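# Shelve the desk carton on its labelled wall spot

## Task

Move the carton sitting on the desk onto the wall shelf, into the row of cartons there, so it stands over the empty shelf label carrying its part number and fully covers that label. It must be upright, aligned with its neighbours, with its own label facing into the room. The other cartons must stay exactly where they were, neither moved nor rotated. The robot must not tip over or be left leaning, or the task fails. The carton counts as placed only if it stays there without the robot holding it.

## Robot and tools

ROBOT. A Hello Robot Stretch 4 with one arm. It has an omni-wheel base, a lift that slides up a mast, a telescoping arm that reaches forward, a three-joint wrist (yaw, pitch, roll) and a two-finger gripper. It stands about 1.6 m tall. The base rim lies within 0.23 m of the base origin.

FRAMES. The base frame sits on the floor under the base centre: x forward, y left, z up. hand_pose is reported in this frame. It is a point between the open fingertips, and the printed value may be slightly off. The odometry frame is where the base frame was when the scene began. base_odometry counts wheel rotation only, so slip shows up as travel. Its heading runs -3.142 to 3.142, positive to the left.

execute_actions. The argument "actions" is a list holding one action, or none. An empty list only returns state and images. "cameras" picks which images come back: head_camera, head_left_camera, head_right_camera, wrist_camera, or all. Leaving it out, null or ["all"] gives all of them; [] gives none. An action contains "base", "joints" or both, plus optional "pace" and "contact_limits". Alternatively it is {"end_of_arm": "enable_torque"} on its own, which re-powers any wrist or gripper motor that shut off. Motions in one action start together but may finish at different times.
- base: exactly one key, given as an offset from where the base last reported itself. translate_m runs -2 to 2 m, positive forward. strafe_m runs -2 to 2 m, positive left. rotate_rad runs -3.2 to 3.2 rad, positive counter-clockwise seen from above.
- joints: absolute targets, keyed by name. lift_m 0 to 1.2 m. arm_m 0 to 0.55 m extension. wrist_yaw_rad -1.134 to 4.276: 0 points ahead, positive turns left, 3.14 is folded back, and above 3.4 the arm may block it. wrist_pitch_rad -1.117 to 4.259: 0 is level, 1.57 points down. wrist_roll_rad -1.117 to 4.259: at 0 the fingers are level, and positive rolls clockwise when viewed from behind. gripper_m -0.038 to 0.141 m is the fingertip gap; values below 0 press the tips together. A joint target past its range gets clipped, and the result reports this. Any other bad value or unknown key rejects the whole call, and nothing moves. No action runs longer than 15 s. A joint or base left out of an action may keep pushing toward its previous target.
- pace: "slow", "default", "fast" or "max". Base speeds are 0.1/0.3/0.4/0.6 m/s and turning 1/2/3/4 rad/s. With lift_m above 0.2 these are capped lower, down to 0.3 m/s and 1 rad/s at full height.
- contact_limits: only {"arm_m": value}, from 0 (gentlest) to 0.75 (firmest), default 0.5. It sets how hard the arm may push before it halts.

wait: seconds from 0 to 10. It sends no new command and returns the same output as an empty action.
zoom_image: camera name, plus region [x0, y0, x1, y1] in pixels of that camera's latest full image, measured from the top-left corner. The region can be at most 504 by 504. Image sizes are: head_camera 420x560, the head fisheyes 420x672, wrist_camera 616x392.
read_manual: returns licence text only.
finished_scene: pass the scene number (1 or 2). It ends that scene for good, reports success and gives the next task. Make sure the carton rests stably first. Replying without any tool call ends everything.

CAMERAS. head_camera sits atop the mast, facing forward and downward; rotate the base to look elsewhere. head_left_camera and head_right_camera are fisheyes aimed more steeply down, and they show the base and arm. wrist_camera looks along the fingers, with the fingertips near the bottom of its image.

RESULT LINES. joint_positions gives the current joint values. Tolerances for done are lift/arm ±0.004, yaw ±0.02, pitch ±0.05, roll ±0.02 and gripper ±0.004. base_status and joint_status report how each commanded motion ended:
- done: reached target; for the base this means the wheels turned the full amount, even if they slipped.
- off_target: resting short of target and possibly still pushing.
- contact_stop_at_<key>: blocked by contact; the lift, arm or wheels then go slack.
- limit_stop_at_tilt: the robot leans more than 6 degrees; the lift, arm and wheels go slack until it rights itself.
- limit_stop_at_own_body: the robot was about to hit itself. This is likely with pitch below -0.2 combined with roll below -0.4 or above 4. Moving away from the body still works.
- torque_fault: a wrist or gripper motor strained to its maximum and switched off. Send enable_torque to restore it.
- time_out.
If a call reports a stop, the rest of your calls in that reply are skipped. on_its_own describes what happened without a command; its "held at" value is a held target, not the actual position. lidar_m lists 12 distances in metres, 30 degrees per sector: the 1st points ahead, then counter-clockwise (4th left, 7th behind, 10th right). "-" means nothing was seen, or something is closer than 0.25 m. It sees table tops but may miss glass and thin legs. wrist_depth_mm is a 7x7 grid of median depths from 100 to 2000 mm. turned_by_wheels and turned_by_imu differing by more than about 0.1 rad means a collision or slip. base_tilt is in degrees (forward/right positive), with an offset of up to about 1.5. motor_effort is a percentage of the maximum, with the peak in brackets; it is noisy and offset. The wheel motors wheel_0, wheel_1 and wheel_2 read positive when pushing the base to turn right.

GRIPPING. Command a gripper_m smaller than the carton's width to squeeze. A smaller value squeezes harder and pulls the item inward. Neither the gripper reading nor done confirms a grasp; a firm grip shows as a change in the gripper_m effort. Fingertips pressed onto a surface can snag, so lift first. A load in a level gripper moves the pitch effort further from 0.

STARTING. To unfold the wrist, send lift_m 0.4 together with wrist_yaw_rad 0.

CAUTIONS. Do not drive or turn carrying more than 1 kg with arm_m above 0.2, especially at fast or max pace. Avoid sustained pushing or pulling, particularly with the gripper raised or a high contact limit. Avoid dropping, slamming or shoving things, and do not disturb the other cartons. The simulation keeps running while you compose a reply, and the robot holds its last command during that time.

Each tool is called after "Call:" as name(argument=value, ...) on one line, values as JSON.

## Session

Call:
execute_actions(actions=[])

Scene clock: 0.00 s.
base_odometry: x=+0.000 y=+0.000 heading=+0.000 (m, m, rad; odometry frame)
turned_by_wheels: +0.000 (rad since the last result)
turned_by_imu: +0.000 (rad since the last result)
base_tilt: forward=+0.0 right=+0.3 (deg)
lidar_m: 1.89 1.90 2.14 1.83 1.80 2.47 1.80 1.86 1.85 1.50 1.49 1.72
base_status: not commanded
joint_positions: lift_m=+0.178 arm_m=+0.001 wrist_yaw_rad=+3.219 wrist_pitch_rad=-0.001 wrist_roll_rad=-0.014 gripper_m=+0.057
joint_status: not commanded
motor_effort: lift_m=+18 arm_m=+0 wrist_yaw_rad=+1 wrist_pitch_rad=-8 wrist_roll_rad=-1 gripper_m=-2 wheel_0=+0 wheel_1=+0 wheel_2=+0 (%)
hand_pose: x=-0.1225 y=+0.0649 z=+0.3566 quat_wxyz=(-0.039, +0.001, -0.007, +0.999) (m; base frame)
wrist_depth_mm: - - 138 - - - - / - - 136 - - - - / - - 131 242 - - - / - 113 137 - - - - / 189 - - - - - - / 206 1464 213 1576 221 1661 1661 / 207 960 917 163 904 976 1060
pictures: head_camera, head_left_camera, head_right_camera, wrist_camera
Images, in order (width x height): head_camera 420x560, head_left_camera 420x672, head_right_camera 420x672, wrist_camera 616x392.

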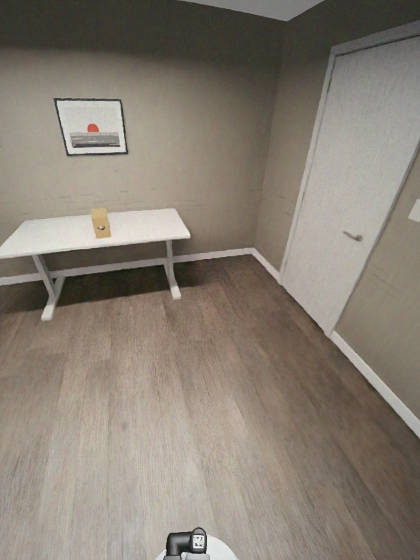

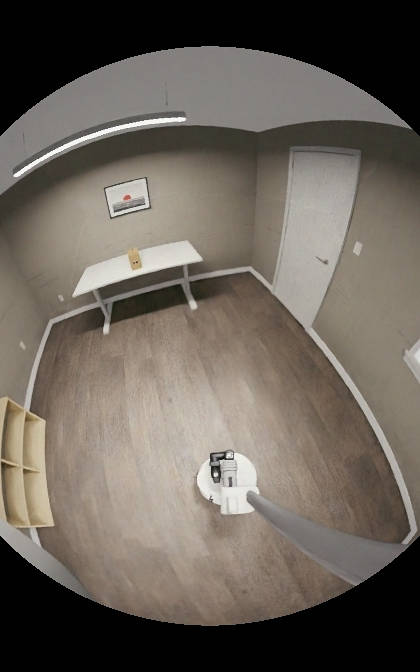

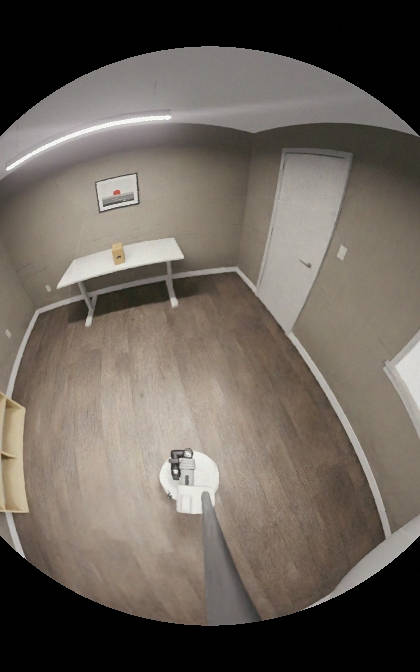

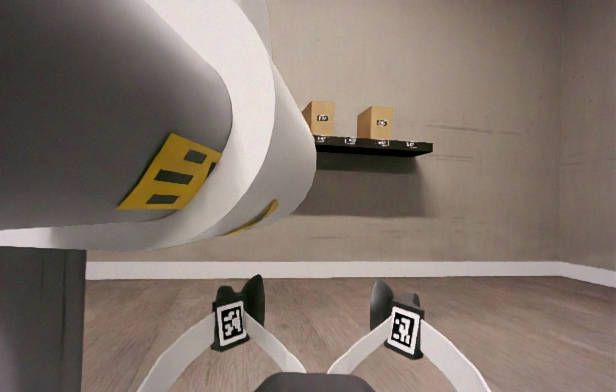

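Call:
zoom_image(camera="head_camera", region=[40, 180, 200, 270])

Call:
zoom_image(camera="wrist_camera", region=[290, 80, 450, 170])

Region (40, 180, 200, 270) of head_camera's 420x560 image, scaled by 3.150, with more detail than that image has; it fills the top 284 rows of this view, and the rest is white.

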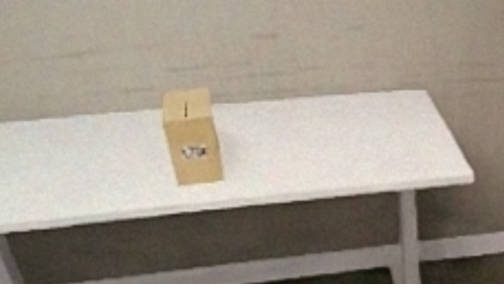

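Region (290, 80, 450, 170) of wrist_camera's 616x392 image, scaled by 3.150; it fills the top 284 rows of this view, and the rest is white.

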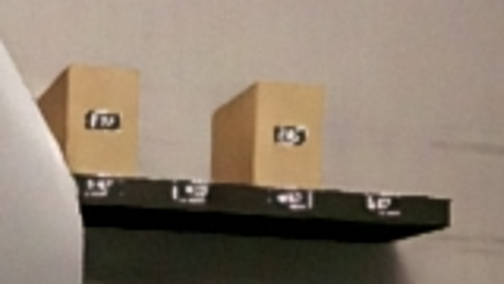

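Unfold and approach the desk.

Call:
execute_actions(actions=[{"base":{"translate_m":1.0},"joints":{"lift_m":0.75,"wrist_yaw_rad":0,"gripper_m":0.14}}])

Scene clock: 19.93 s.
base_odometry: x=+1.000 y=+0.000 heading=+0.000 (m, m, rad; odometry frame)
turned_by_wheels: +0.000 (rad since the last result)
turned_by_imu: +0.004 (rad since the last result)
base_tilt: forward=+0.0 right=+0.3 (deg)
lidar_m: 0.96 0.93 1.09 2.54 2.14 2.40 3.04 2.73 1.46 1.22 1.19 1.36
base_status: done
joint_positions: lift_m=+0.750 arm_m=+0.001 wrist_yaw_rad=+0.000 wrist_pitch_rad=-0.001 wrist_roll_rad=-0.014 gripper_m=+0.140
joint_status: all done
motor_effort: lift_m=+22(25) arm_m=+0(0) wrist_yaw_rad=+0(5) wrist_pitch_rad=-7(8) wrist_roll_rad=-1(1) gripper_m=+4(1) wheel_0=+1(5) wheel_1=+1(6) wheel_2=+2(8) (%)
hand_pose: x=+0.4605 y=-0.0873 z=+0.9283 quat_wxyz=(+1.000, -0.007, -0.001, +0.000) (m; base frame)
wrist_depth_mm: 1308 1430 1499 1618 1708 1537 1205 / 1308 1397 1499 1618 1708 1537 1182 / 1336 1397 1499 1618 1708 1499 1182 / 1308 1430 1499 1618 1756 1499 1182 / 1336 1397 1499 1618 1708 1464 1160 / 904 768 1464 1576 1661 214 1160 / 1308 1008 1499 149 1661 1336 1160
pictures: head_camera, head_left_camera, head_right_camera, wrist_camera
Images, in order (width x height): head_camera 420x560, head_left_camera 420x672, head_right_camera 420x672, wrist_camera 616x392.

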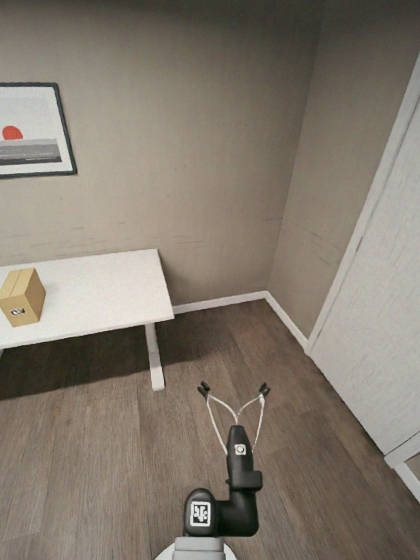

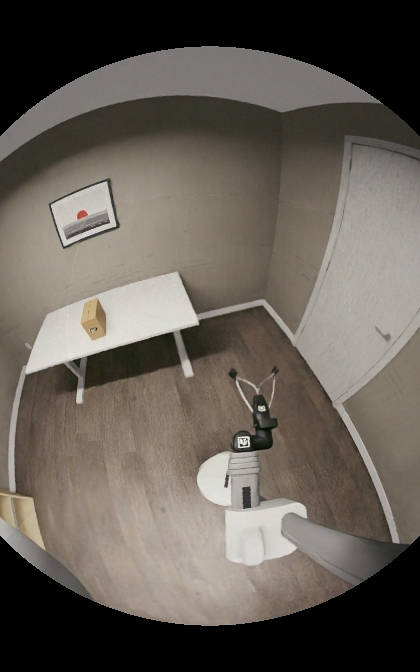

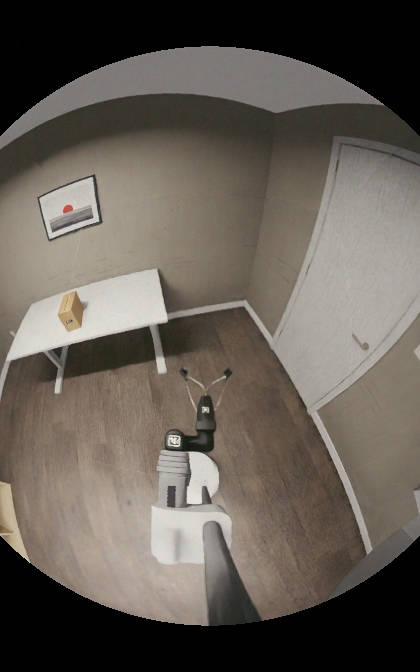

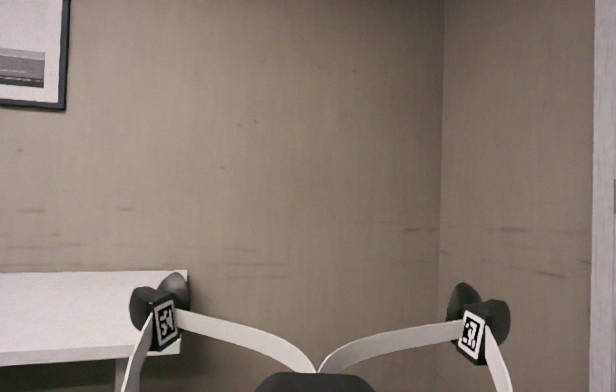

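Call:
execute_actions(actions=[{"base":{"rotate_rad":0.8}}], cameras=["head_camera","wrist_camera"])

Scene clock: 27.67 s.
base_odometry: x=+1.000 y=+0.000 heading=+0.800 (m, m, rad; odometry frame)
turned_by_wheels: +0.800 (rad since the last result)
turned_by_imu: +0.801 (rad since the last result)
base_tilt: forward=+0.0 right=+0.3 (deg)
lidar_m: 0.95 1.31 2.15 2.18 2.92 2.80 1.82 1.28 1.19 1.20 1.68 0.93
base_status: done
joint_positions: lift_m=+0.750 arm_m=+0.001 wrist_yaw_rad=+0.000 wrist_pitch_rad=-0.001 wrist_roll_rad=-0.014 gripper_m=+0.140
joint_status: not commanded
motor_effort: lift_m=+22(22) arm_m=+0(0) wrist_yaw_rad=+1(0) wrist_pitch_rad=-8(8) wrist_roll_rad=-1(0) gripper_m=+1(1) wheel_0=+0(9) wheel_1=-1(6) wheel_2=+0(10) (%)
hand_pose: x=+0.4604 y=-0.0874 z=+0.9283 quat_wxyz=(+1.000, -0.007, -0.001, +0.000) (m; base frame)
wrist_depth_mm: - - - 1756 1537 1366 1255 / - - - 1756 1499 1336 1255 / - - 1983 1708 1499 1366 1229 / - - 1983 1661 1537 1366 1229 / - - 1863 1098 1499 1366 1255 / - 1160 960 976 991 214 1060 / - - 1863 149 699 654 668
pictures: head_camera, wrist_camera
Images, in order (width x height): head_camera 420x560, wrist_camera 616x392.

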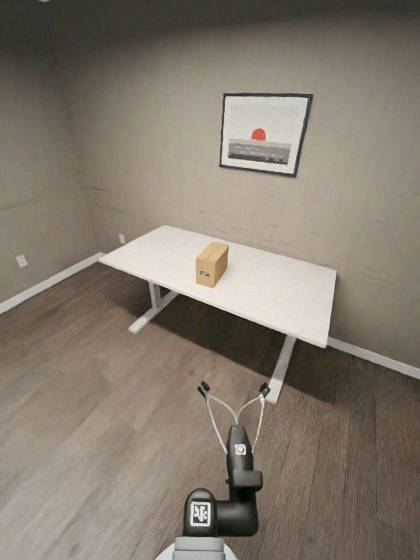

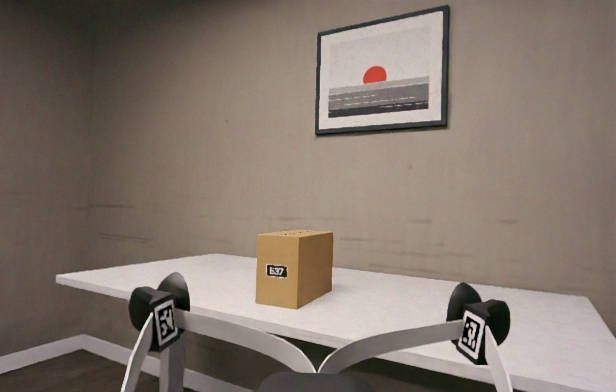

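Call:
execute_actions(actions=[{"base":{"strafe_m":0.35},"joints":{"lift_m":0.68}}], cameras=[])

Call:
execute_actions(actions=[{"base":{"rotate_rad":-0.4}}], cameras=["head_camera","wrist_camera"])

Scene clock: 50.07 s.
base_odometry: x=+0.749 y=+0.244 heading=+0.800 (m, m, rad; odometry frame)
turned_by_wheels: +0.000 (rad since the last result)
turned_by_imu: +0.003 (rad since the last result)
base_tilt: forward=+0.0 right=+0.3 (deg)
lidar_m: 1.14 1.52 1.81 1.90 2.74 2.58 2.30 1.60 1.53 1.53 1.15 1.09
base_status: done
joint_positions: lift_m=+0.680 arm_m=+0.001 wrist_yaw_rad=+0.000 wrist_pitch_rad=-0.001 wrist_roll_rad=-0.014 gripper_m=+0.140
joint_status: all done
motor_effort: lift_m=+14(20) arm_m=+0(0) wrist_yaw_rad=+0(1) wrist_pitch_rad=-8(8) wrist_roll_rad=-1(0) gripper_m=+0(1) wheel_0=+1(9) wheel_1=-1(9) wheel_2=-1(1) (%)
hand_pose: x=+0.4604 y=-0.0874 z=+0.8589 quat_wxyz=(+1.000, -0.007, -0.001, +0.000) (m; base frame)
wrist_depth_mm: - - - 1921 1708 1499 1397 / - - - 1921 1661 1499 1366 / - - - 1921 1661 1499 1397 / - - - 1921 1708 1499 1397 / - - - 1537 976 1464 1366 / - - - 1808 1576 214 866 / 1983 - - 149 1576 1464 1366
pictures: none
No camera images: the call's "cameras" was empty. Leave "cameras" out to get every camera's image.

Scene clock: 51.23 s.
base_odometry: x=+0.749 y=+0.244 heading=+0.400 (m, m, rad; odometry frame)
turned_by_wheels: -0.400 (rad since the last result)
turned_by_imu: -0.400 (rad since the last result)
base_tilt: forward=+0.0 right=+0.3 (deg)
lidar_m: 1.10 1.20 2.25 1.82 1.95 2.68 2.86 2.00 1.55 1.50 1.60 1.13
base_status: done
joint_positions: lift_m=+0.680 arm_m=+0.001 wrist_yaw_rad=+0.000 wrist_pitch_rad=-0.001 wrist_roll_rad=-0.014 gripper_m=+0.140
joint_status: not commanded
motor_effort: lift_m=+14(14) arm_m=+0(0) wrist_yaw_rad=+0(1) wrist_pitch_rad=-9(8) wrist_roll_rad=+1(1) gripper_m=+0(2) wheel_0=-1(6) wheel_1=+1(6) wheel_2=-1(6) (%)
hand_pose: x=+0.4604 y=-0.0874 z=+0.8589 quat_wxyz=(+1.000, -0.007, -0.001, +0.000) (m; base frame)
wrist_depth_mm: 1808 1808 1708 1661 1661 1618 1537 / 1808 1808 1708 1661 1618 1618 1576 / 1808 1756 1708 1661 1661 1576 1537 / 1808 1756 1708 1708 1618 1576 1537 / 1336 1397 1025 1537 1618 1576 1576 / 1808 931 904 1661 1182 214 1537 / 1756 1708 1708 149 1182 1537 1537
pictures: head_camera, wrist_camera
Images, in order (width x height): head_camera 420x560, wrist_camera 616x392.

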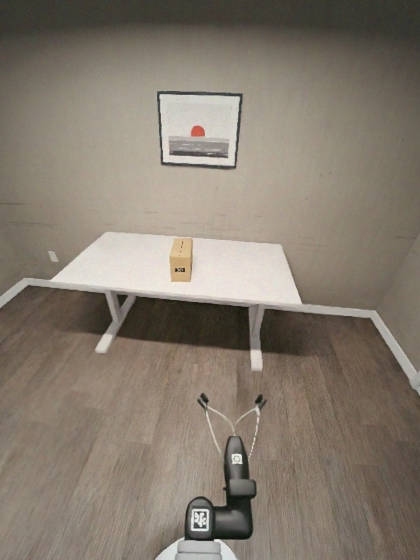

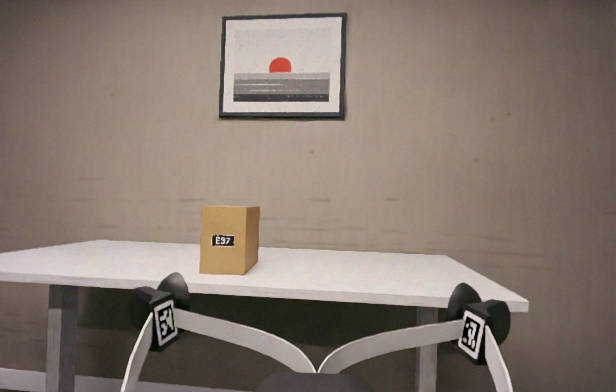

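Call:
execute_actions(actions=[{"base":{"strafe_m":0.215},"joints":{"lift_m":0.6}}], cameras=[])

Call:
execute_actions(actions=[{"base":{"translate_m":0.45}}], cameras=["head_camera","wrist_camera"])

Scene clock: 66.67 s.
base_odometry: x=+0.665 y=+0.442 heading=+0.400 (m, m, rad; odometry frame)
turned_by_wheels: +0.000 (rad since the last result)
turned_by_imu: +0.002 (rad since the last result)
base_tilt: forward=+0.0 right=+0.3 (deg)
lidar_m: 1.12 1.21 2.04 1.60 1.76 2.68 2.84 2.32 1.77 1.72 1.84 1.13
base_status: done
joint_positions: lift_m=+0.600 arm_m=+0.001 wrist_yaw_rad=+0.000 wrist_pitch_rad=-0.001 wrist_roll_rad=-0.014 gripper_m=+0.140
joint_status: all done
motor_effort: lift_m=+14(14) arm_m=+0(1) wrist_yaw_rad=+1(0) wrist_pitch_rad=-8(8) wrist_roll_rad=+0(1) gripper_m=+0(1) wheel_0=+1(9) wheel_1=-2(8) wheel_2=+0(2) (%)
hand_pose: x=+0.4604 y=-0.0874 z=+0.7790 quat_wxyz=(+1.000, -0.007, -0.001, +0.000) (m; base frame)
wrist_depth_mm: 1863 1808 1756 1661 1661 1618 1537 / 1863 1808 1756 1708 1661 1618 1576 / 1808 1808 1708 1708 1661 1576 1537 / 1863 1756 1756 1618 1618 1576 1537 / 1808 1336 1537 1008 1281 1366 1576 / 1808 1308 1708 1661 1618 214 1537 / 1756 1661 1708 149 1618 1576 1537
pictures: none
No camera images: the call's "cameras" was empty. Leave "cameras" out to get every camera's image.

Scene clock: 69.67 s.
base_odometry: x=+1.080 y=+0.617 heading=+0.400 (m, m, rad; odometry frame)
turned_by_wheels: +0.000 (rad since the last result)
turned_by_imu: +0.001 (rad since the last result)
base_tilt: forward=+0.0 right=+0.3 (deg)
lidar_m: 0.67 0.73 1.10 1.60 1.69 3.04 3.29 2.32 1.80 1.74 0.93 0.70
base_status: done
joint_positions: lift_m=+0.600 arm_m=+0.001 wrist_yaw_rad=+0.000 wrist_pitch_rad=-0.001 wrist_roll_rad=-0.014 gripper_m=+0.140
joint_status: not commanded
motor_effort: lift_m=+13(14) arm_m=+0(0) wrist_yaw_rad=+1(1) wrist_pitch_rad=-7(7) wrist_roll_rad=-1(0) gripper_m=+2(0) wheel_0=-2(6) wheel_1=+0(6) wheel_2=+2(8) (%)
hand_pose: x=+0.4604 y=-0.0874 z=+0.7790 quat_wxyz=(+1.000, -0.007, -0.001, +0.000) (m; base frame)
wrist_depth_mm: 1366 1308 1281 1229 1205 1182 1160 / 1366 1308 1281 1255 1229 1182 1138 / 1366 1308 1281 1229 1205 1160 1138 / 1336 1336 1255 569 1182 1160 1138 / 778 831 854 564 976 1025 1078 / 866 477 466 477 484 215 462 / 917 1281 1255 149 1182 1160 1160
pictures: head_camera, wrist_camera
Images, in order (width x height): head_camera 420x560, wrist_camera 616x392.

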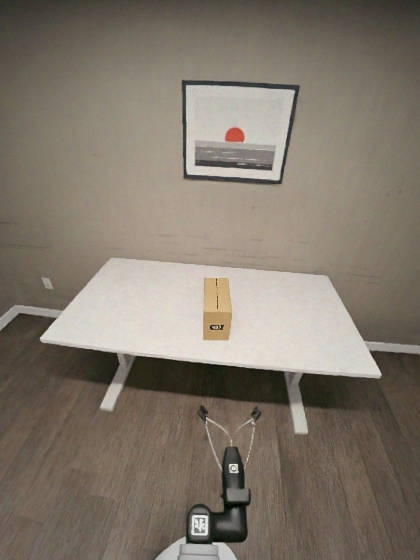

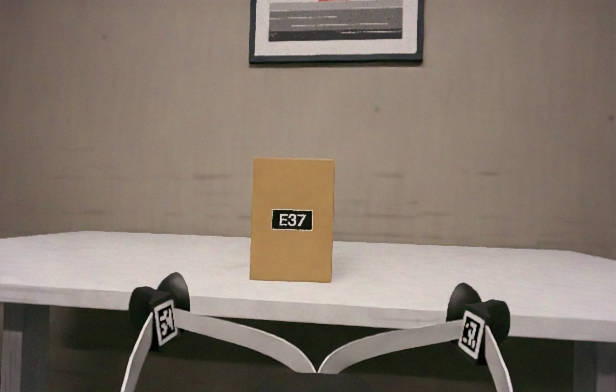

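Call:
execute_actions(actions=[{"base":{"strafe_m":0.025},"joints":{"arm_m":0.3}}], cameras=["wrist_camera"])

Scene clock: 80.40 s.
base_odometry: x=+1.070 y=+0.640 heading=+0.400 (m, m, rad; odometry frame)
turned_by_wheels: +0.000 (rad since the last result)
turned_by_imu: +0.002 (rad since the last result)
base_tilt: forward=+0.0 right=+0.3 (deg)
lidar_m: 0.67 0.71 1.96 1.59 1.63 3.05 3.30 2.36 1.81 1.75 0.93 0.70
base_status: done
joint_positions: lift_m=+0.600 arm_m=+0.299 wrist_yaw_rad=+0.000 wrist_pitch_rad=-0.001 wrist_roll_rad=-0.014 gripper_m=+0.140
joint_status: all done
motor_effort: lift_m=+14(13) arm_m=+7(8) wrist_yaw_rad=+1(2) wrist_pitch_rad=-7(8) wrist_roll_rad=+0(0) gripper_m=+0(2) wheel_0=+1(7) wheel_1=-1(7) wheel_2=+0(4) (%)
hand_pose: x=+0.7582 y=-0.0874 z=+0.7790 quat_wxyz=(+1.000, -0.007, -0.001, +0.000) (m; base frame)
wrist_depth_mm: 1025 1008 976 946 931 904 878 / 1025 1008 976 946 917 904 878 / 1025 1008 270 268 904 891 878 / 1025 991 268 267 904 891 866 / 768 809 268 266 768 878 866 / 387 329 267 266 387 213 452 / 258 248 265 149 257 260 285
pictures: wrist_camera
Images, in order (width x height): wrist_camera 616x392.

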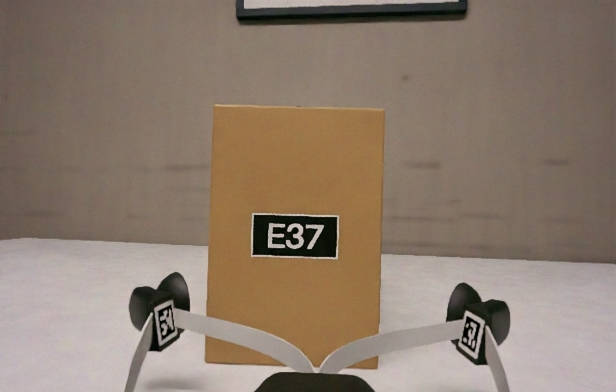

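Call:
execute_actions(actions=[{"base":{"strafe_m":0.015}}], cameras=[])

Call:
execute_actions(actions=[{"joints":{"arm_m":0.4},"pace":"slow"}], cameras=["wrist_camera","head_camera"])

Scene clock: 97.87 s.
base_odometry: x=+1.064 y=+0.654 heading=+0.400 (m, m, rad; odometry frame)
turned_by_wheels: +0.000 (rad since the last result)
turned_by_imu: +0.001 (rad since the last result)
base_tilt: forward=+0.0 right=+0.3 (deg)
lidar_m: 0.70 0.73 1.97 1.56 1.64 3.01 3.30 2.38 1.85 1.77 0.92 0.70
base_status: done
joint_positions: lift_m=+0.600 arm_m=+0.299 wrist_yaw_rad=+0.000 wrist_pitch_rad=-0.001 wrist_roll_rad=-0.014 gripper_m=+0.140
joint_status: not commanded
motor_effort: lift_m=+14(14) arm_m=+7(7) wrist_yaw_rad=+1(1) wrist_pitch_rad=-7(9) wrist_roll_rad=+0(2) gripper_m=+0(1) wheel_0=+1(8) wheel_1=+0(7) wheel_2=-1(0) (%)
hand_pose: x=+0.7582 y=-0.0874 z=+0.7790 quat_wxyz=(+1.000, -0.007, -0.001, +0.000) (m; base frame)
wrist_depth_mm: 1042 1008 991 946 931 891 878 / 1025 1008 976 960 931 891 878 / 1042 1008 976 267 267 904 878 / 1025 991 976 267 266 891 866 / 768 798 585 267 266 878 866 / 384 329 267 266 265 214 452 / 259 248 265 149 256 260 286
pictures: none
No camera images: the call's "cameras" was empty. Leave "cameras" out to get every camera's image.

Scene clock: 100.17 s.
base_odometry: x=+1.064 y=+0.654 heading=+0.400 (m, m, rad; odometry frame)
turned_by_wheels: +0.000 (rad since the last result)
turned_by_imu: +0.001 (rad since the last result)
base_tilt: forward=+0.0 right=+0.3 (deg)
lidar_m: 0.68 0.72 1.96 1.57 1.63 3.01 3.30 2.39 1.86 1.76 0.91 0.70
base_status: not commanded
joint_positions: lift_m=+0.600 arm_m=+0.399 wrist_yaw_rad=+0.000 wrist_pitch_rad=-0.001 wrist_roll_rad=-0.014 gripper_m=+0.140
joint_status: all done
motor_effort: lift_m=+14(14) arm_m=+7(8) wrist_yaw_rad=+1(1) wrist_pitch_rad=-8(7) wrist_roll_rad=+0(0) gripper_m=+2(1) wheel_0=+1(1) wheel_1=+0(0) wheel_2=+0(1) (%)
hand_pose: x=+0.8581 y=-0.0874 z=+0.7790 quat_wxyz=(+1.000, -0.007, -0.001, +0.000) (m; base frame)
wrist_depth_mm: 931 904 878 854 831 809 788 / 931 891 193 191 190 798 778 / 917 904 193 191 189 798 788 / 931 891 192 190 188 798 788 / 768 798 191 190 188 788 778 / 387 327 191 189 187 213 449 / 258 247 190 149 186 260 285
pictures: head_camera, wrist_camera
Images, in order (width x height): head_camera 420x560, wrist_camera 616x392.

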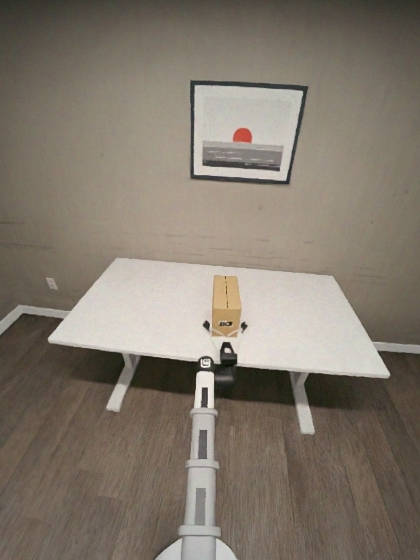

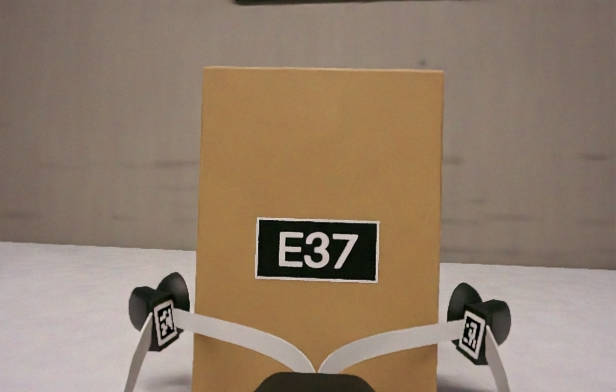

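Call:
execute_actions(actions=[{"joints":{"gripper_m":0.06}}], cameras=[])

Call:
execute_actions(actions=[{"joints":{"lift_m":0.66},"pace":"slow"}], cameras=["wrist_camera","head_camera"])

Scene clock: 109.73 s.
base_odometry: x=+1.064 y=+0.654 heading=+0.400 (m, m, rad; odometry frame)
turned_by_wheels: +0.000 (rad since the last result)
turned_by_imu: +0.001 (rad since the last result)
base_tilt: forward=+0.0 right=+0.3 (deg)
lidar_m: 0.70 0.74 1.97 1.58 1.65 3.01 3.31 2.37 1.85 1.76 0.92 0.67
base_status: not commanded
joint_positions: lift_m=+0.600 arm_m=+0.399 wrist_yaw_rad=+0.000 wrist_pitch_rad=-0.001 wrist_roll_rad=-0.014 gripper_m=+0.060
joint_status: all done
motor_effort: lift_m=+13(13) arm_m=+7(7) wrist_yaw_rad=+1(1) wrist_pitch_rad=-8(8) wrist_roll_rad=+0(1) gripper_m=-17(19) wheel_0=+1(1) wheel_1=+0(0) wheel_2=+0(0) (%)
hand_pose: x=+0.8582 y=-0.0874 z=+0.7790 quat_wxyz=(+1.000, -0.007, -0.001, +0.000) (m; base frame)
wrist_depth_mm: 931 904 878 854 831 798 788 / 931 891 179 178 177 809 778 / 931 891 179 178 177 798 778 / 931 891 178 177 176 798 788 / 759 809 178 177 175 788 778 / 387 359 178 176 175 397 452 / 256 230 177 176 174 176 274
pictures: none
No camera images: the call's "cameras" was empty. Leave "cameras" out to get every camera's image.

Scene clock: 111.10 s.
base_odometry: x=+1.064 y=+0.654 heading=+0.400 (m, m, rad; odometry frame)
turned_by_wheels: +0.000 (rad since the last result)
turned_by_imu: +0.000 (rad since the last result)
base_tilt: forward=+0.1 right=+0.3 (deg)
lidar_m: 0.67 0.73 1.98 1.56 1.62 2.98 3.30 2.37 1.82 1.78 0.92 0.70
base_status: not commanded
joint_positions: lift_m=+0.660 arm_m=+0.399 wrist_yaw_rad=+0.000 wrist_pitch_rad=+0.000 wrist_roll_rad=-0.014 gripper_m=+0.060
joint_status: all done
motor_effort: lift_m=+24(25) arm_m=+7(7) wrist_yaw_rad=+1(0) wrist_pitch_rad=-12(13) wrist_roll_rad=+0(1) gripper_m=-18(17) wheel_0=+1(1) wheel_1=+0(0) wheel_2=+0(0) (%)
hand_pose: x=+0.8582 y=-0.0874 z=+0.8377 quat_wxyz=(+1.000, -0.007, +0.000, +0.000) (m; base frame)
wrist_depth_mm: 931 904 878 842 831 798 788 / 917 904 184 182 181 798 788 / 931 904 182 181 180 798 778 / 917 891 181 179 178 798 778 / 917 891 179 178 177 798 778 / 580 539 178 176 175 597 668 / 387 349 176 175 174 176 427
pictures: head_camera, wrist_camera
Images, in order (width x height): head_camera 420x560, wrist_camera 616x392.

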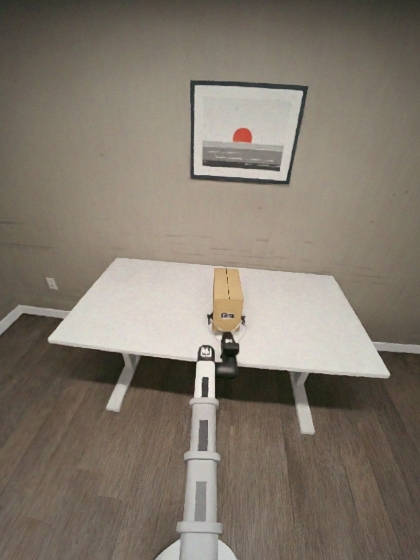

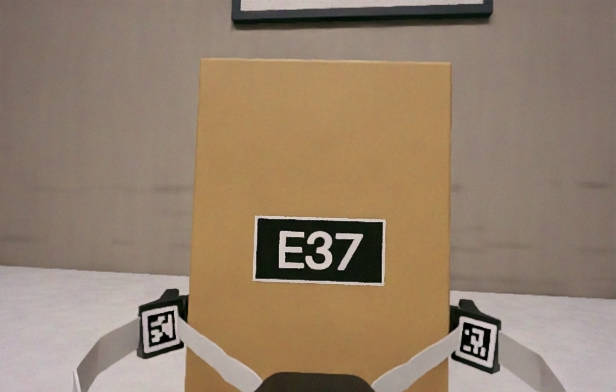

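Lifted. Retract the arm, then turn toward the shelf.

Call:
execute_actions(actions=[{"joints":{"arm_m":0.0}}], cameras=[])

Call:
execute_actions(actions=[{"base":{"rotate_rad":2.9},"pace":"slow"}])

Scene clock: 119.90 s.
base_odometry: x=+1.064 y=+0.654 heading=+0.400 (m, m, rad; odometry frame)
turned_by_wheels: +0.000 (rad since the last result)
turned_by_imu: +0.002 (rad since the last result)
base_tilt: forward=+0.0 right=+0.3 (deg)
lidar_m: 0.39 0.73 1.98 1.56 1.64 3.06 3.29 2.36 1.87 1.76 0.94 0.44
base_status: not commanded
joint_positions: lift_m=+0.660 arm_m=+0.002 wrist_yaw_rad=+0.000 wrist_pitch_rad=+0.001 wrist_roll_rad=-0.014 gripper_m=+0.060
joint_status: all done
motor_effort: lift_m=+24(24) arm_m=-7(6) wrist_yaw_rad=+1(0) wrist_pitch_rad=-13(13) wrist_roll_rad=+0(0) gripper_m=-23(18) wheel_0=+1(1) wheel_1=+0(0) wheel_2=+0(0) (%)
hand_pose: x=+0.4616 y=-0.0874 z=+0.8376 quat_wxyz=(+1.000, -0.007, +0.000, +0.000) (m; base frame)
wrist_depth_mm: 1366 1336 1308 1229 1205 1182 1138 / 1336 1336 184 182 181 1182 1160 / 1366 1336 182 181 180 1182 1160 / 1336 1308 181 180 178 1182 1138 / 1336 1229 179 178 177 1160 1160 / 585 554 178 177 176 603 683 / 878 1281 176 175 174 176 436
pictures: none
No camera images: the call's "cameras" was empty. Leave "cameras" out to get every camera's image.

Scene clock: 124.10 s.
base_odometry: x=+1.064 y=+0.654 heading=-2.983 (m, m, rad; odometry frame)
turned_by_wheels: +2.900 (rad since the last result)
turned_by_imu: +2.901 (rad since the last result)
base_tilt: forward=+0.0 right=+0.3 (deg)
lidar_m: 0.40 3.13 2.02 1.76 1.82 0.77 0.70 0.68 0.88 1.91 1.60 0.43
base_status: done
joint_positions: lift_m=+0.660 arm_m=+0.002 wrist_yaw_rad=+0.000 wrist_pitch_rad=+0.001 wrist_roll_rad=-0.014 gripper_m=+0.060
joint_status: not commanded
motor_effort: lift_m=+24(24) arm_m=-7(7) wrist_yaw_rad=+1(1) wrist_pitch_rad=-12(13) wrist_roll_rad=-1(0) gripper_m=-17(16) wheel_0=+1(0) wheel_1=-2(4) wheel_2=-1(5) (%)
hand_pose: x=+0.4616 y=-0.0874 z=+0.8376 quat_wxyz=(+1.000, -0.007, +0.000, +0.000) (m; base frame)
wrist_depth_mm: - - - - - - - / - - 184 182 181 - - / - - 182 181 180 - - / - - 181 180 178 - - / - - 179 178 177 - - / - - 178 177 175 - - / - 1808 176 175 174 176 -
pictures: head_camera, head_left_camera, head_right_camera, wrist_camera
Images, in order (width x height): head_camera 420x560, head_left_camera 420x672, head_right_camera 420x672, wrist_camera 616x392.

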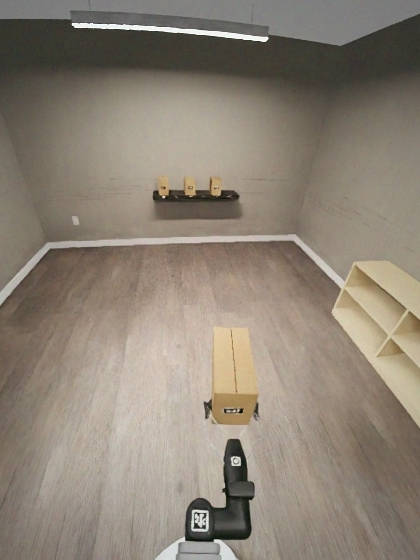

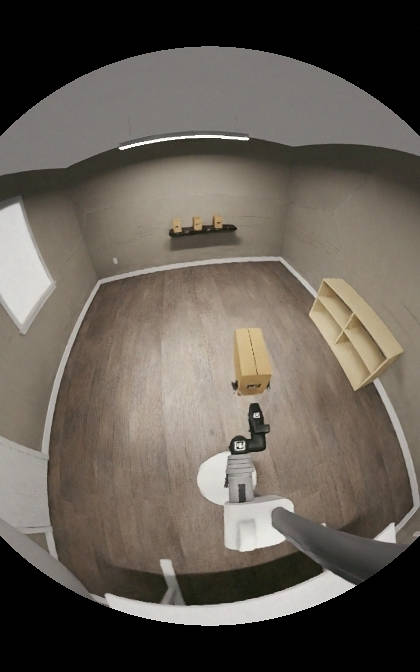

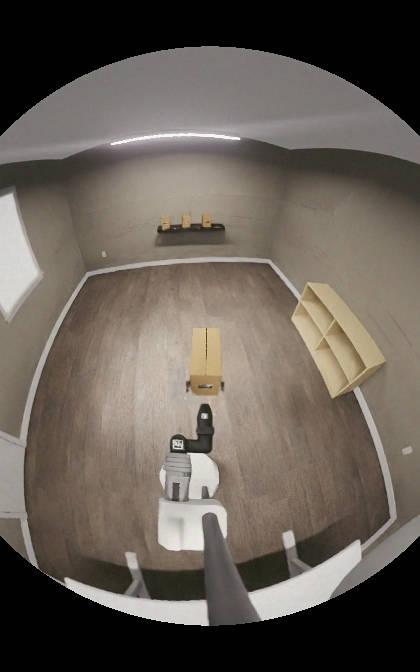

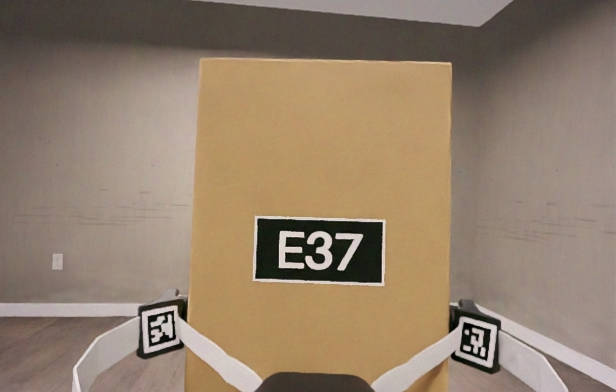

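Call:
execute_actions(actions=[{"base":{"rotate_rad":-0.158}}], cameras=[])

Call:
execute_actions(actions=[{"base":{"translate_m":1.9}}], cameras=["head_camera"])

Scene clock: 132.30 s.
base_odometry: x=+1.064 y=+0.654 heading=+3.142 (m, m, rad; odometry frame)
turned_by_wheels: -0.158 (rad since the last result)
turned_by_imu: -0.157 (rad since the last result)
base_tilt: forward=+0.0 right=+0.3 (deg)
lidar_m: 0.40 3.02 2.15 1.82 1.75 0.85 0.69 0.69 0.77 1.92 1.56 0.40
base_status: done
joint_positions: lift_m=+0.660 arm_m=+0.002 wrist_yaw_rad=+0.000 wrist_pitch_rad=+0.001 wrist_roll_rad=-0.014 gripper_m=+0.060
joint_status: not commanded
motor_effort: lift_m=+24(24) arm_m=-7(7) wrist_yaw_rad=+1(1) wrist_pitch_rad=-13(14) wrist_roll_rad=-1(0) gripper_m=-20(20) wheel_0=+0(2) wheel_1=-1(6) wheel_2=-2(7) (%)
hand_pose: x=+0.4616 y=-0.0874 z=+0.8376 quat_wxyz=(+1.000, -0.007, +0.000, +0.000) (m; base frame)
wrist_depth_mm: - - - - - - 1921 / - - 183 182 181 - 1863 / - - 182 181 180 - 1921 / - - 181 179 178 - 1921 / - - 179 178 177 - 1808 / - - 178 177 175 1708 1708 / - 1863 176 175 174 176 1661
pictures: none
No camera images: the call's "cameras" was empty. Leave "cameras" out to get every camera's image.

Scene clock: 140.10 s.
base_odometry: x=-0.836 y=+0.654 heading=-3.142 (m, m, rad; odometry frame)
turned_by_wheels: +0.000 (rad since the last result)
turned_by_imu: +0.005 (rad since the last result)
base_tilt: forward=+0.0 right=+0.3 (deg)
lidar_m: 0.40 1.19 1.39 2.40 2.38 2.73 3.29 2.49 1.14 0.97 1.32 0.42
base_status: done
joint_positions: lift_m=+0.660 arm_m=+0.002 wrist_yaw_rad=+0.000 wrist_pitch_rad=+0.001 wrist_roll_rad=-0.014 gripper_m=+0.060
joint_status: not commanded
motor_effort: lift_m=+23(23) arm_m=-7(7) wrist_yaw_rad=+1(1) wrist_pitch_rad=-12(12) wrist_roll_rad=+0(1) gripper_m=-16(19) wheel_0=+1(4) wheel_1=+0(6) wheel_2=+1(8) (%)
hand_pose: x=+0.4616 y=-0.0874 z=+0.8377 quat_wxyz=(+1.000, -0.007, +0.000, +0.000) (m; base frame)
wrist_depth_mm: 1138 1182 1255 1336 1430 1537 1336 / 1138 1205 184 182 181 1537 1308 / 1138 1182 182 181 179 1537 1281 / 1138 960 180 180 178 1537 1281 / 946 960 179 178 176 1537 1281 / 1138 1160 178 177 176 1499 1281 / 1118 1160 176 175 174 176 1205
pictures: head_camera
Images, in order (width x height): head_camera 420x560.

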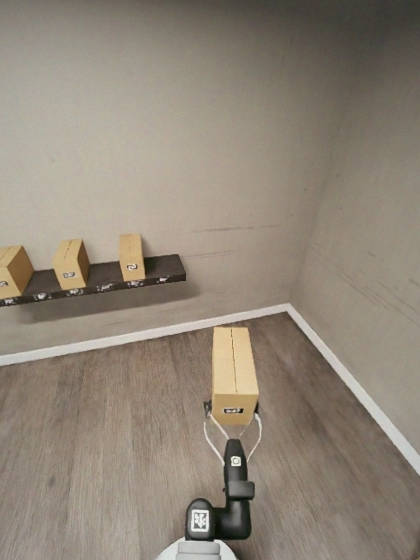

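Call:
execute_actions(actions=[{"base":{"rotate_rad":0.265}}], cameras=["head_camera"])

Scene clock: 157.77 s.
base_odometry: x=-0.836 y=+0.654 heading=-2.876 (m, m, rad; odometry frame)
turned_by_wheels: +0.265 (rad since the last result)
turned_by_imu: +0.266 (rad since the last result)
base_tilt: forward=-0.1 right=+0.3 (deg)
lidar_m: 0.40 1.27 1.98 2.36 2.46 2.70 3.31 1.46 0.99 0.98 1.38 0.43
base_status: done
joint_positions: lift_m=+0.660 arm_m=+0.002 wrist_yaw_rad=+0.000 wrist_pitch_rad=+0.001 wrist_roll_rad=-0.014 gripper_m=+0.060
joint_status: not commanded
motor_effort: lift_m=+23(23) arm_m=-7(7) wrist_yaw_rad=+1(1) wrist_pitch_rad=-13(13) wrist_roll_rad=-1(1) gripper_m=-18(20) wheel_0=+0(11) wheel_1=+2(5) wheel_2=+1(6) (%)
hand_pose: x=+0.4616 y=-0.0874 z=+0.8377 quat_wxyz=(+1.000, -0.007, +0.000, +0.000) (m; base frame)
wrist_depth_mm: 1255 1255 1281 1255 1281 1281 1281 / 1255 1255 183 182 181 1281 1281 / 1255 1255 182 181 179 1281 1255 / 1098 1008 180 180 178 1281 1281 / 1098 1042 179 178 177 1255 1281 / 1229 1229 178 177 176 1281 1255 / 1255 1255 176 175 174 176 1255
pictures: head_camera
Images, in order (width x height): head_camera 420x560.

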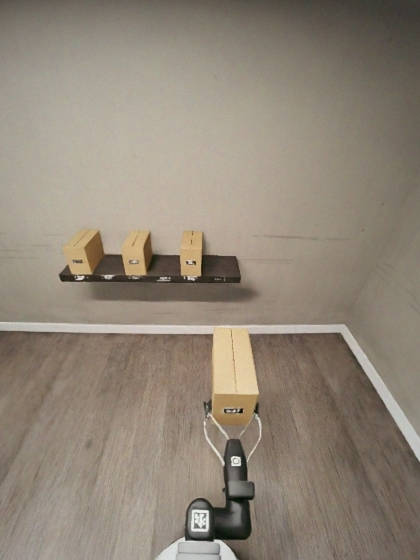

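Tiny bit more (~0.015), then read the labels.

Call:
zoom_image(camera="head_camera", region=[50, 220, 250, 290])

Region (50, 220, 250, 290) of head_camera's 420x560 image, scaled by 2.520, with more detail than that image has; it fills the top 176 rows of this view, and the rest is white.

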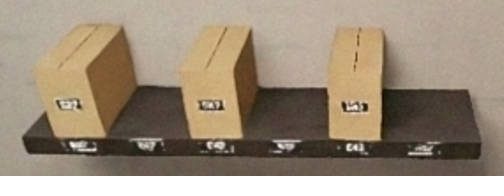

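Call:
execute_actions(actions=[{"base":{"rotate_rad":0.015}}], cameras=[])

Call:
execute_actions(actions=[{"base":{"translate_m":0.5}}], cameras=["head_camera","wrist_camera"])

Scene clock: 184.70 s.
base_odometry: x=-0.836 y=+0.654 heading=-2.861 (m, m, rad; odometry frame)
turned_by_wheels: +0.015 (rad since the last result)
turned_by_imu: +0.016 (rad since the last result)
base_tilt: forward=+0.0 right=+0.3 (deg)
lidar_m: 0.39 1.26 2.04 2.37 2.43 2.64 3.31 1.42 0.97 0.97 1.35 0.42
base_status: done
joint_positions: lift_m=+0.660 arm_m=+0.002 wrist_yaw_rad=+0.000 wrist_pitch_rad=+0.001 wrist_roll_rad=-0.014 gripper_m=+0.060
joint_status: not commanded
motor_effort: lift_m=+23(23) arm_m=-7(7) wrist_yaw_rad=+0(0) wrist_pitch_rad=-13(13) wrist_roll_rad=-1(0) gripper_m=-17(19) wheel_0=-1(1) wheel_1=+1(1) wheel_2=+1(3) (%)
hand_pose: x=+0.4616 y=-0.0874 z=+0.8377 quat_wxyz=(+1.000, -0.007, +0.000, +0.000) (m; base frame)
wrist_depth_mm: 1281 1255 1281 1255 1255 1255 1255 / 1255 1281 184 182 181 1255 1255 / 1255 1255 182 181 180 1255 1281 / 1060 1025 181 179 179 1255 1255 / 1078 1042 179 178 177 1255 1255 / 1229 1255 178 177 176 1255 1255 / 1229 1255 176 175 174 176 1255
pictures: none
No camera images: the call's "cameras" was empty. Leave "cameras" out to get every camera's image.

Scene clock: 187.87 s.
base_odometry: x=-1.316 y=+0.516 heading=-2.861 (m, m, rad; odometry frame)
turned_by_wheels: +0.000 (rad since the last result)
turned_by_imu: +0.002 (rad since the last result)
base_tilt: forward=-0.1 right=+0.3 (deg)
lidar_m: 0.40 0.76 0.98 2.42 2.48 3.30 3.86 1.40 1.22 1.31 1.34 0.43
base_status: done
joint_positions: lift_m=+0.660 arm_m=+0.002 wrist_yaw_rad=+0.000 wrist_pitch_rad=+0.001 wrist_roll_rad=-0.014 gripper_m=+0.060
joint_status: not commanded
motor_effort: lift_m=+23(23) arm_m=-7(7) wrist_yaw_rad=+1(0) wrist_pitch_rad=-12(13) wrist_roll_rad=+0(0) gripper_m=-18(18) wheel_0=-1(4) wheel_1=+1(5) wheel_2=+0(10) (%)
hand_pose: x=+0.4616 y=-0.0874 z=+0.8377 quat_wxyz=(+1.000, -0.007, +0.000, +0.000) (m; base frame)
wrist_depth_mm: 768 768 768 768 778 768 768 / 768 768 184 182 181 768 759 / 759 759 182 181 180 768 768 / 621 768 181 179 178 759 759 / 597 574 179 178 177 759 759 / 504 504 177 177 175 759 759 / 759 759 176 175 174 176 759
pictures: head_camera, wrist_camera
Images, in order (width x height): head_camera 420x560, wrist_camera 616x392.

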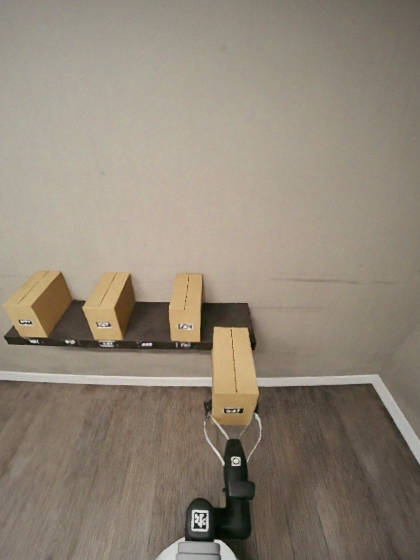

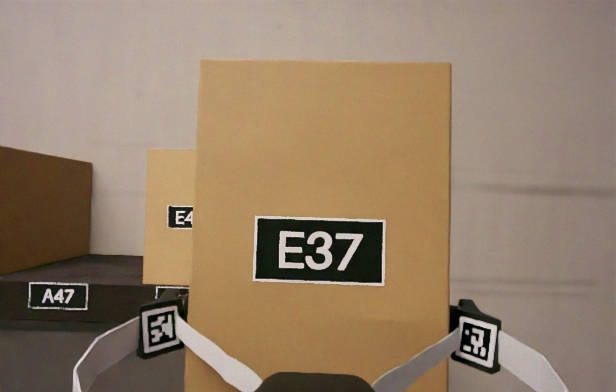

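Call:
zoom_image(camera="head_camera", region=[0, 300, 260, 360])

Region (0, 300, 260, 360) of head_camera's 420x560 image, scaled by 1.938, with more detail than that image has; it fills the top 116 rows of this view, and the rest is white.

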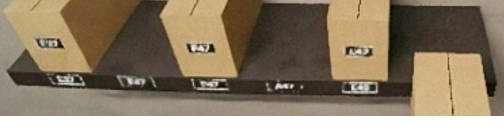

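Call:
zoom_image(camera="head_camera", region=[50, 330, 100, 355])

Region (50, 330, 100, 355) of head_camera's 420x560 image, scaled by 10.080, with more detail than that image has.

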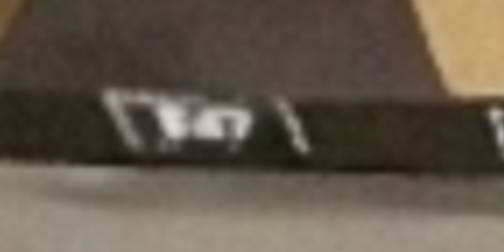

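Call:
execute_actions(actions=[{"base":{"strafe_m":0.3}}], cameras=["head_camera","wrist_camera"])

Scene clock: 209.83 s.
base_odometry: x=-1.233 y=+0.227 heading=-2.861 (m, m, rad; odometry frame)
turned_by_wheels: +0.000 (rad since the last result)
turned_by_imu: +0.002 (rad since the last result)
base_tilt: forward=+0.0 right=+0.3 (deg)
lidar_m: 0.40 0.74 1.36 2.11 2.17 2.93 3.87 1.82 1.44 1.61 1.44 0.41
base_status: done
joint_positions: lift_m=+0.660 arm_m=+0.002 wrist_yaw_rad=+0.000 wrist_pitch_rad=+0.001 wrist_roll_rad=-0.014 gripper_m=+0.060
joint_status: not commanded
motor_effort: lift_m=+23(23) arm_m=-7(7) wrist_yaw_rad=+1(1) wrist_pitch_rad=-13(13) wrist_roll_rad=+0(1) gripper_m=-19(16) wheel_0=+0(7) wheel_1=+0(8) wheel_2=+0(3) (%)
hand_pose: x=+0.4616 y=-0.0874 z=+0.8377 quat_wxyz=(+1.000, -0.007, +0.000, +0.000) (m; base frame)
wrist_depth_mm: 759 759 759 759 759 759 750 / 759 759 184 182 181 759 750 / 759 759 182 181 180 750 750 / 661 500 181 180 178 759 750 / 640 496 179 178 177 741 750 / 492 492 178 177 175 492 492 / 750 750 176 175 174 176 741
pictures: head_camera, wrist_camera
Images, in order (width x height): head_camera 420x560, wrist_camera 616x392.

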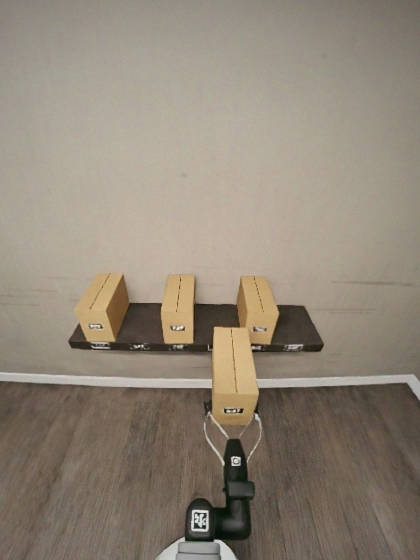

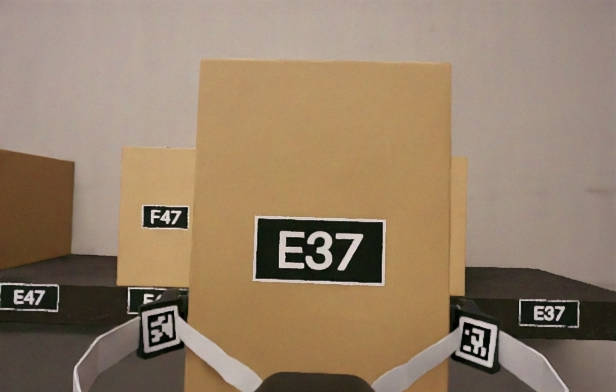

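Call:
execute_actions(actions=[{"base":{"strafe_m":-0.31},"joints":{"lift_m":0.73}}], cameras=["wrist_camera"])

Scene clock: 239.50 s.
base_odometry: x=-1.319 y=+0.525 heading=-2.861 (m, m, rad; odometry frame)
turned_by_wheels: +0.000 (rad since the last result)
turned_by_imu: +0.001 (rad since the last result)
base_tilt: forward=+0.0 right=+0.3 (deg)
lidar_m: 0.38 0.76 0.99 2.41 2.46 3.32 3.88 1.39 1.17 1.29 1.33 0.38
base_status: done
joint_positions: lift_m=+0.730 arm_m=+0.002 wrist_yaw_rad=+0.000 wrist_pitch_rad=+0.000 wrist_roll_rad=-0.014 gripper_m=+0.060
joint_status: all done
motor_effort: lift_m=+23(24) arm_m=-7(7) wrist_yaw_rad=+1(1) wrist_pitch_rad=-13(13) wrist_roll_rad=-1(1) gripper_m=-16(17) wheel_0=-1(7) wheel_1=+0(8) wheel_2=-1(2) (%)
hand_pose: x=+0.4616 y=-0.0874 z=+0.9077 quat_wxyz=(+1.000, -0.007, +0.000, +0.000) (m; base frame)
wrist_depth_mm: 768 768 778 768 768 768 768 / 768 768 184 182 181 759 768 / 768 768 182 180 180 768 768 / 759 759 181 179 178 759 759 / 640 759 179 178 177 759 759 / 580 530 178 177 176 759 759 / 500 500 176 175 174 176 759
pictures: wrist_camera
Images, in order (width x height): wrist_camera 616x392.

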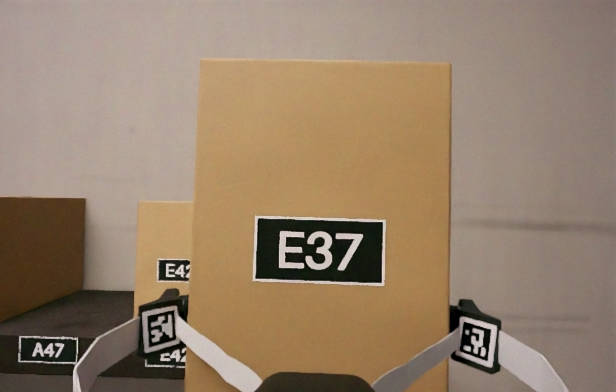

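Call:
execute_actions(actions=[{"joints":{"arm_m":0.32},"pace":"slow","contact_limits":{"arm_m":0.2}}], cameras=["wrist_camera","head_camera"])

Scene clock: 251.37 s.
base_odometry: x=-1.319 y=+0.525 heading=-2.861 (m, m, rad; odometry frame)
turned_by_wheels: +0.000 (rad since the last result)
turned_by_imu: +0.002 (rad since the last result)
base_tilt: forward=+0.0 right=+0.3 (deg)
lidar_m: 0.70 0.74 1.02 2.42 2.47 3.35 3.86 1.39 1.14 1.30 1.35 1.03
base_status: not commanded
joint_positions: lift_m=+0.730 arm_m=+0.319 wrist_yaw_rad=+0.000 wrist_pitch_rad=+0.000 wrist_roll_rad=-0.014 gripper_m=+0.060
joint_status: all done
motor_effort: lift_m=+23(23) arm_m=+7(6) wrist_yaw_rad=+1(1) wrist_pitch_rad=-13(13) wrist_roll_rad=+0(0) gripper_m=-18(20) wheel_0=-1(1) wheel_1=+0(0) wheel_2=-1(1) (%)
contact_limits: arm_m 0.2
hand_pose: x=+0.7781 y=-0.0874 z=+0.9077 quat_wxyz=(+1.000, -0.007, +0.000, +0.000) (m; base frame)
wrist_depth_mm: 452 452 452 449 452 452 452 / 449 452 183 182 181 452 449 / 449 449 182 181 180 449 449 / 449 449 181 179 178 449 449 / 193 256 179 178 177 449 445 / 193 226 178 176 175 445 442 / 192 229 176 175 174 176 442
pictures: head_camera, wrist_camera
Images, in order (width x height): head_camera 420x560, wrist_camera 616x392.

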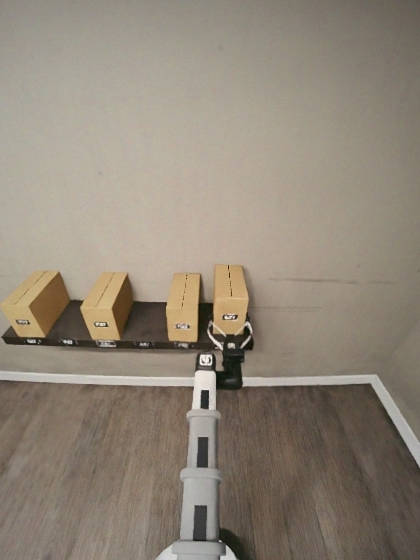

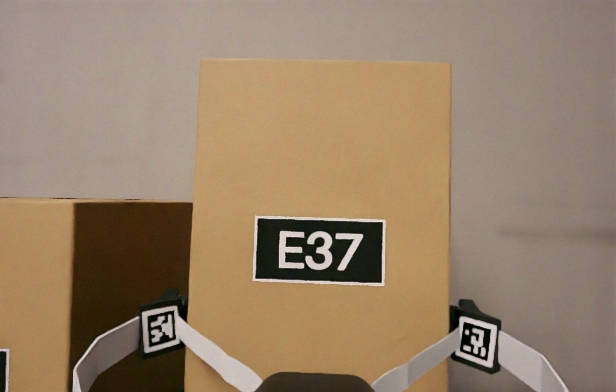

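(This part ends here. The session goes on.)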